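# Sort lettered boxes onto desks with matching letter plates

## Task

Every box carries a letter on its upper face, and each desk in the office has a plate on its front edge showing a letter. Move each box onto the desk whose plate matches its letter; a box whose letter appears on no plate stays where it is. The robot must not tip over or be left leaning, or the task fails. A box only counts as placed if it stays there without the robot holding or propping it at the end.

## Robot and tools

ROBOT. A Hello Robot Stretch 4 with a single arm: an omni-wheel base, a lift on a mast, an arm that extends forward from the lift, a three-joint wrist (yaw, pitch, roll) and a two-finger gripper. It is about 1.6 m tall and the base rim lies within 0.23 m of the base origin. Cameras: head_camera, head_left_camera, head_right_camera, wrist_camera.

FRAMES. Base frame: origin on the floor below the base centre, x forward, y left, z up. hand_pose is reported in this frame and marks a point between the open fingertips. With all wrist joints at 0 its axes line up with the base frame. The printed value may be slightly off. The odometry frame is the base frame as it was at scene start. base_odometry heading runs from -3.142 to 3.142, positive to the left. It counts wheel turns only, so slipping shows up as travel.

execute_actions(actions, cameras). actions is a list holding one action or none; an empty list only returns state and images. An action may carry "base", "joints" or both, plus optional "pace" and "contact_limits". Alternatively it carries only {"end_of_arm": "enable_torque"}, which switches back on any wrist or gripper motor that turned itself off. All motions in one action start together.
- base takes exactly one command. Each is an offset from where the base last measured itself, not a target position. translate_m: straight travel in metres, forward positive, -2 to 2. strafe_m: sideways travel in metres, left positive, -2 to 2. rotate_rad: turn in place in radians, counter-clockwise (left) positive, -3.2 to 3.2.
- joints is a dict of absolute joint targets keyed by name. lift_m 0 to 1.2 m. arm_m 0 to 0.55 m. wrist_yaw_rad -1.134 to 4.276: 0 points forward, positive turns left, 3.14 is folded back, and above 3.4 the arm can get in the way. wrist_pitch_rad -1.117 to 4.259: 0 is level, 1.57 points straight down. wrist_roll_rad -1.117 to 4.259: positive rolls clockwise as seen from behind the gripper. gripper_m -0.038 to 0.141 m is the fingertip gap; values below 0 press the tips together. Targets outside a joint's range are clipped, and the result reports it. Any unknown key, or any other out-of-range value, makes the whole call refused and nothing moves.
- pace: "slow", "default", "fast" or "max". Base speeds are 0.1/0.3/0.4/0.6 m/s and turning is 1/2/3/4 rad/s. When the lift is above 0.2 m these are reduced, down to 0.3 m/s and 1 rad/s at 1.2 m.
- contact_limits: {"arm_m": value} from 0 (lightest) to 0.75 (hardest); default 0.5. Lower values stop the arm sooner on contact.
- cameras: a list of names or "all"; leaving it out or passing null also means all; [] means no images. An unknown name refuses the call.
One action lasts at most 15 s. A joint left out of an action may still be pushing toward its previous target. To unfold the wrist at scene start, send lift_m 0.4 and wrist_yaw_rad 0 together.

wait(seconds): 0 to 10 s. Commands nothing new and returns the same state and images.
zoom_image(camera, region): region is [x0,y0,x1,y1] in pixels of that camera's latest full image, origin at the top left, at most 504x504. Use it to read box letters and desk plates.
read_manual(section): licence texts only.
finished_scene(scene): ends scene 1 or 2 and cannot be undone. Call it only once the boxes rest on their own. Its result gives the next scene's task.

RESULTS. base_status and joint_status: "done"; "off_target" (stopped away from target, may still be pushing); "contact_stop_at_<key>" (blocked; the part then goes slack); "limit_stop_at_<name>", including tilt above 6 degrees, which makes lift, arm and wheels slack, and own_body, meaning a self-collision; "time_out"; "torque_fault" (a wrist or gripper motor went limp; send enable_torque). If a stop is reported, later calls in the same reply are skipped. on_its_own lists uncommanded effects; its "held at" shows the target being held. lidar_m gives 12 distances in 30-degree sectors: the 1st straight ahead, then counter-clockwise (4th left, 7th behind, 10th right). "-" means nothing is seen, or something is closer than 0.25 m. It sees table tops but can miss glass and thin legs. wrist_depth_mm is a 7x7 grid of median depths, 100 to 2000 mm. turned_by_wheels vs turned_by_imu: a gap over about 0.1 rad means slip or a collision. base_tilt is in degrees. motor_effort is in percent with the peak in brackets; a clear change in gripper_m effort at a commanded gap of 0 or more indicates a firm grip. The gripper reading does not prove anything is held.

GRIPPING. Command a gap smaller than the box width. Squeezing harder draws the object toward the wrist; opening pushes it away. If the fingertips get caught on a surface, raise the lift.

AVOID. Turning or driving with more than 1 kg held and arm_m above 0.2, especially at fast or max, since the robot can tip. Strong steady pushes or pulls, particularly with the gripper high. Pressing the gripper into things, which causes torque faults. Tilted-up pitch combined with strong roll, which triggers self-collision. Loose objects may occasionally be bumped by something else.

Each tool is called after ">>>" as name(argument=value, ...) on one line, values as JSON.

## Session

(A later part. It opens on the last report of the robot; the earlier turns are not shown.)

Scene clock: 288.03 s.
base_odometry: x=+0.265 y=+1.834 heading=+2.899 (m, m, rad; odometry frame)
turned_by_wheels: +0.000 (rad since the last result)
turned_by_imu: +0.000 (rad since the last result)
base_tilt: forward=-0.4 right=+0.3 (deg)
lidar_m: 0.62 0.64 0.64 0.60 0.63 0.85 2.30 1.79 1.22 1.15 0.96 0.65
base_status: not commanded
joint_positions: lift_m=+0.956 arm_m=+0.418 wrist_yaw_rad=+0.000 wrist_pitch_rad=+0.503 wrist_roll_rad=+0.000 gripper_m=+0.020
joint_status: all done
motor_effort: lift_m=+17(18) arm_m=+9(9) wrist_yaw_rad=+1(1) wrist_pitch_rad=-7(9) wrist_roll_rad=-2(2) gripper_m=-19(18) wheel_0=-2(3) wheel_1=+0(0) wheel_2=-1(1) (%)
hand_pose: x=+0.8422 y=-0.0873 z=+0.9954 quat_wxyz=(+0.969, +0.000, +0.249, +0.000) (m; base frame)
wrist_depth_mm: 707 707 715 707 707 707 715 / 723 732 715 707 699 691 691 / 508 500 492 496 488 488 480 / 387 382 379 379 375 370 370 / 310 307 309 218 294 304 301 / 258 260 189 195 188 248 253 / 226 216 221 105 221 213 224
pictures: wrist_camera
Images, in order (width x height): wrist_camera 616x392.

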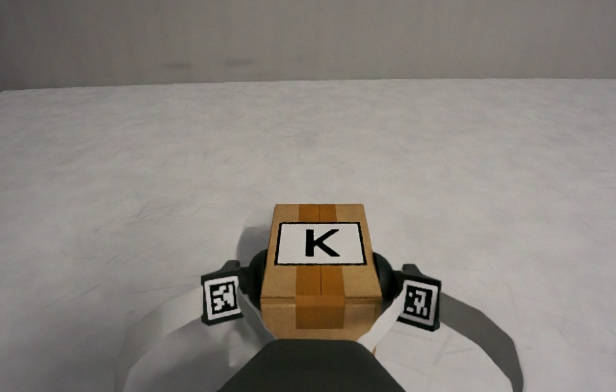

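Within ~2 mm of the desk. Release and retract.

>>> execute_actions(actions=[{"joints": {"gripper_m": 0.11, "lift_m": 0.954}}], cameras=["wrist_camera"])

>>> execute_actions(actions=[{"joints": {"arm_m": 0.1, "lift_m": 0.98}, "pace": "max"}])

Scene clock: 292.00 s.
base_odometry: x=+0.265 y=+1.834 heading=+2.899 (m, m, rad; odometry frame)
turned_by_wheels: +0.000 (rad since the last result)
turned_by_imu: +0.001 (rad since the last result)
base_tilt: forward=-0.4 right=+0.3 (deg)
lidar_m: 0.62 0.63 0.65 0.60 0.64 0.85 2.30 1.79 1.21 1.14 0.95 0.65
base_status: not commanded
joint_positions: lift_m=+0.954 arm_m=+0.418 wrist_yaw_rad=+0.000 wrist_pitch_rad=+0.502 wrist_roll_rad=+0.000 gripper_m=+0.110
joint_status: all done
motor_effort: lift_m=+17(13) arm_m=+9(8) wrist_yaw_rad=+1(1) wrist_pitch_rad=-7(9) wrist_roll_rad=-2(2) gripper_m=-1(17) wheel_0=-2(2) wheel_1=+0(0) wheel_2=-1(1) (%)
hand_pose: x=+0.8422 y=-0.0874 z=+0.9935 quat_wxyz=(+0.969, +0.000, +0.249, +0.000) (m; base frame)
wrist_depth_mm: 707 707 707 715 699 723 707 / 723 741 715 707 699 699 699 / 504 496 496 488 488 480 480 / 382 379 379 375 373 370 370 / 309 306 307 228 291 300 300 / 256 257 216 204 206 237 251 / 224 218 221 105 218 215 222
pictures: wrist_camera
Images, in order (width x height): wrist_camera 616x392.

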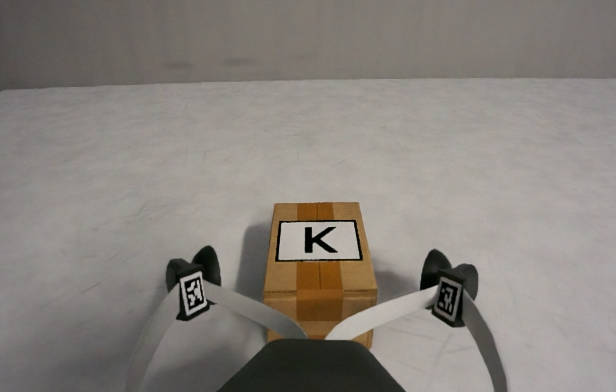

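Scene clock: 293.63 s.
base_odometry: x=+0.265 y=+1.834 heading=+2.899 (m, m, rad; odometry frame)
turned_by_wheels: +0.000 (rad since the last result)
turned_by_imu: +0.000 (rad since the last result)
base_tilt: forward=-0.4 right=+0.3 (deg)
lidar_m: 0.61 0.66 0.67 0.61 0.63 0.84 2.30 1.79 1.20 1.15 0.99 0.67
base_status: not commanded
joint_positions: lift_m=+0.980 arm_m=+0.102 wrist_yaw_rad=+0.000 wrist_pitch_rad=+0.502 wrist_roll_rad=+0.000 gripper_m=+0.110
joint_status: all done
motor_effort: lift_m=+20(19) arm_m=-9(8) wrist_yaw_rad=+2(0) wrist_pitch_rad=-8(6) wrist_roll_rad=-2(2) gripper_m=-1(0) wheel_0=-3(2) wheel_1=+0(0) wheel_2=-1(1) (%)
hand_pose: x=+0.5253 y=-0.0875 z=+1.0193 quat_wxyz=(+0.969, +0.000, +0.248, +0.000) (m; base frame)
wrist_depth_mm: 976 991 991 991 1025 991 1008 / 991 820 809 798 788 788 798 / 574 564 559 496 554 554 549 / 433 433 430 427 424 424 421 / 379 375 375 375 373 373 1430 / 1397 946 217 831 768 1397 1430 / 1229 1078 1336 105 1255 1255 1229
pictures: head_camera, head_left_camera, head_right_camera, wrist_camera
Images, in order (width x height): head_camera 420x560, head_left_camera 420x672, head_right_camera 420x672, wrist_camera 616x392.

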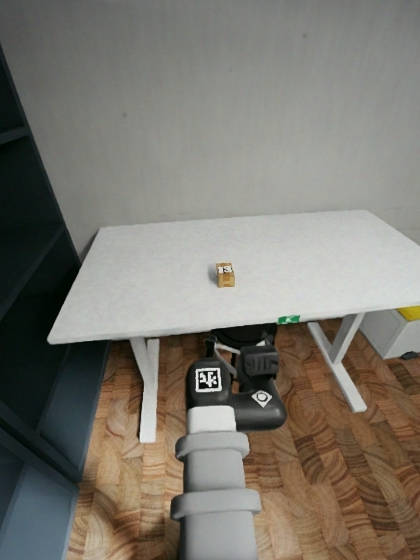

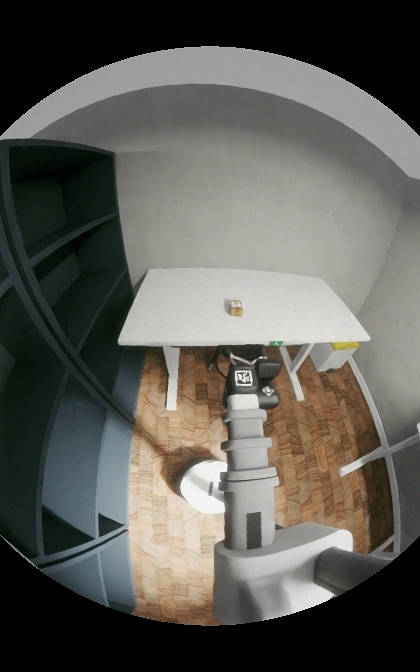

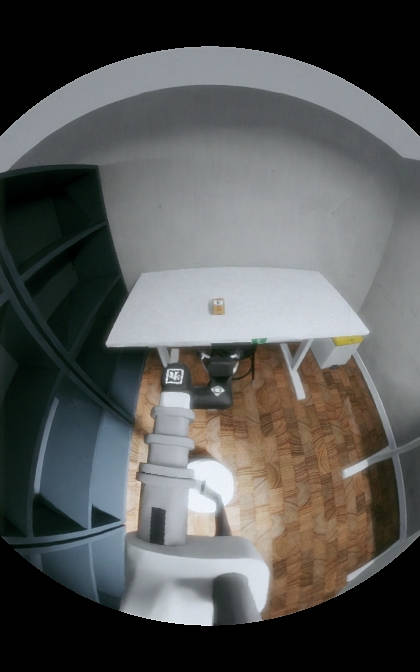

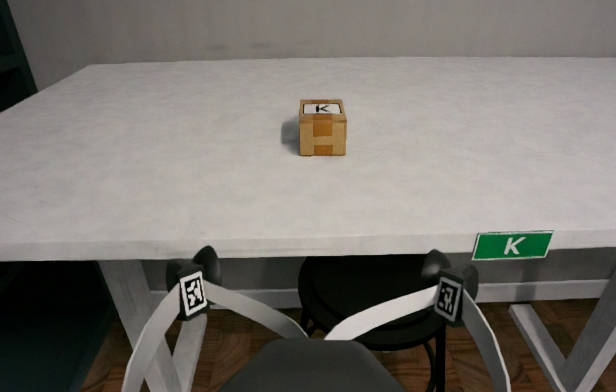

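>>> finished_scene(scene=1)

The scene is finished: the task was done.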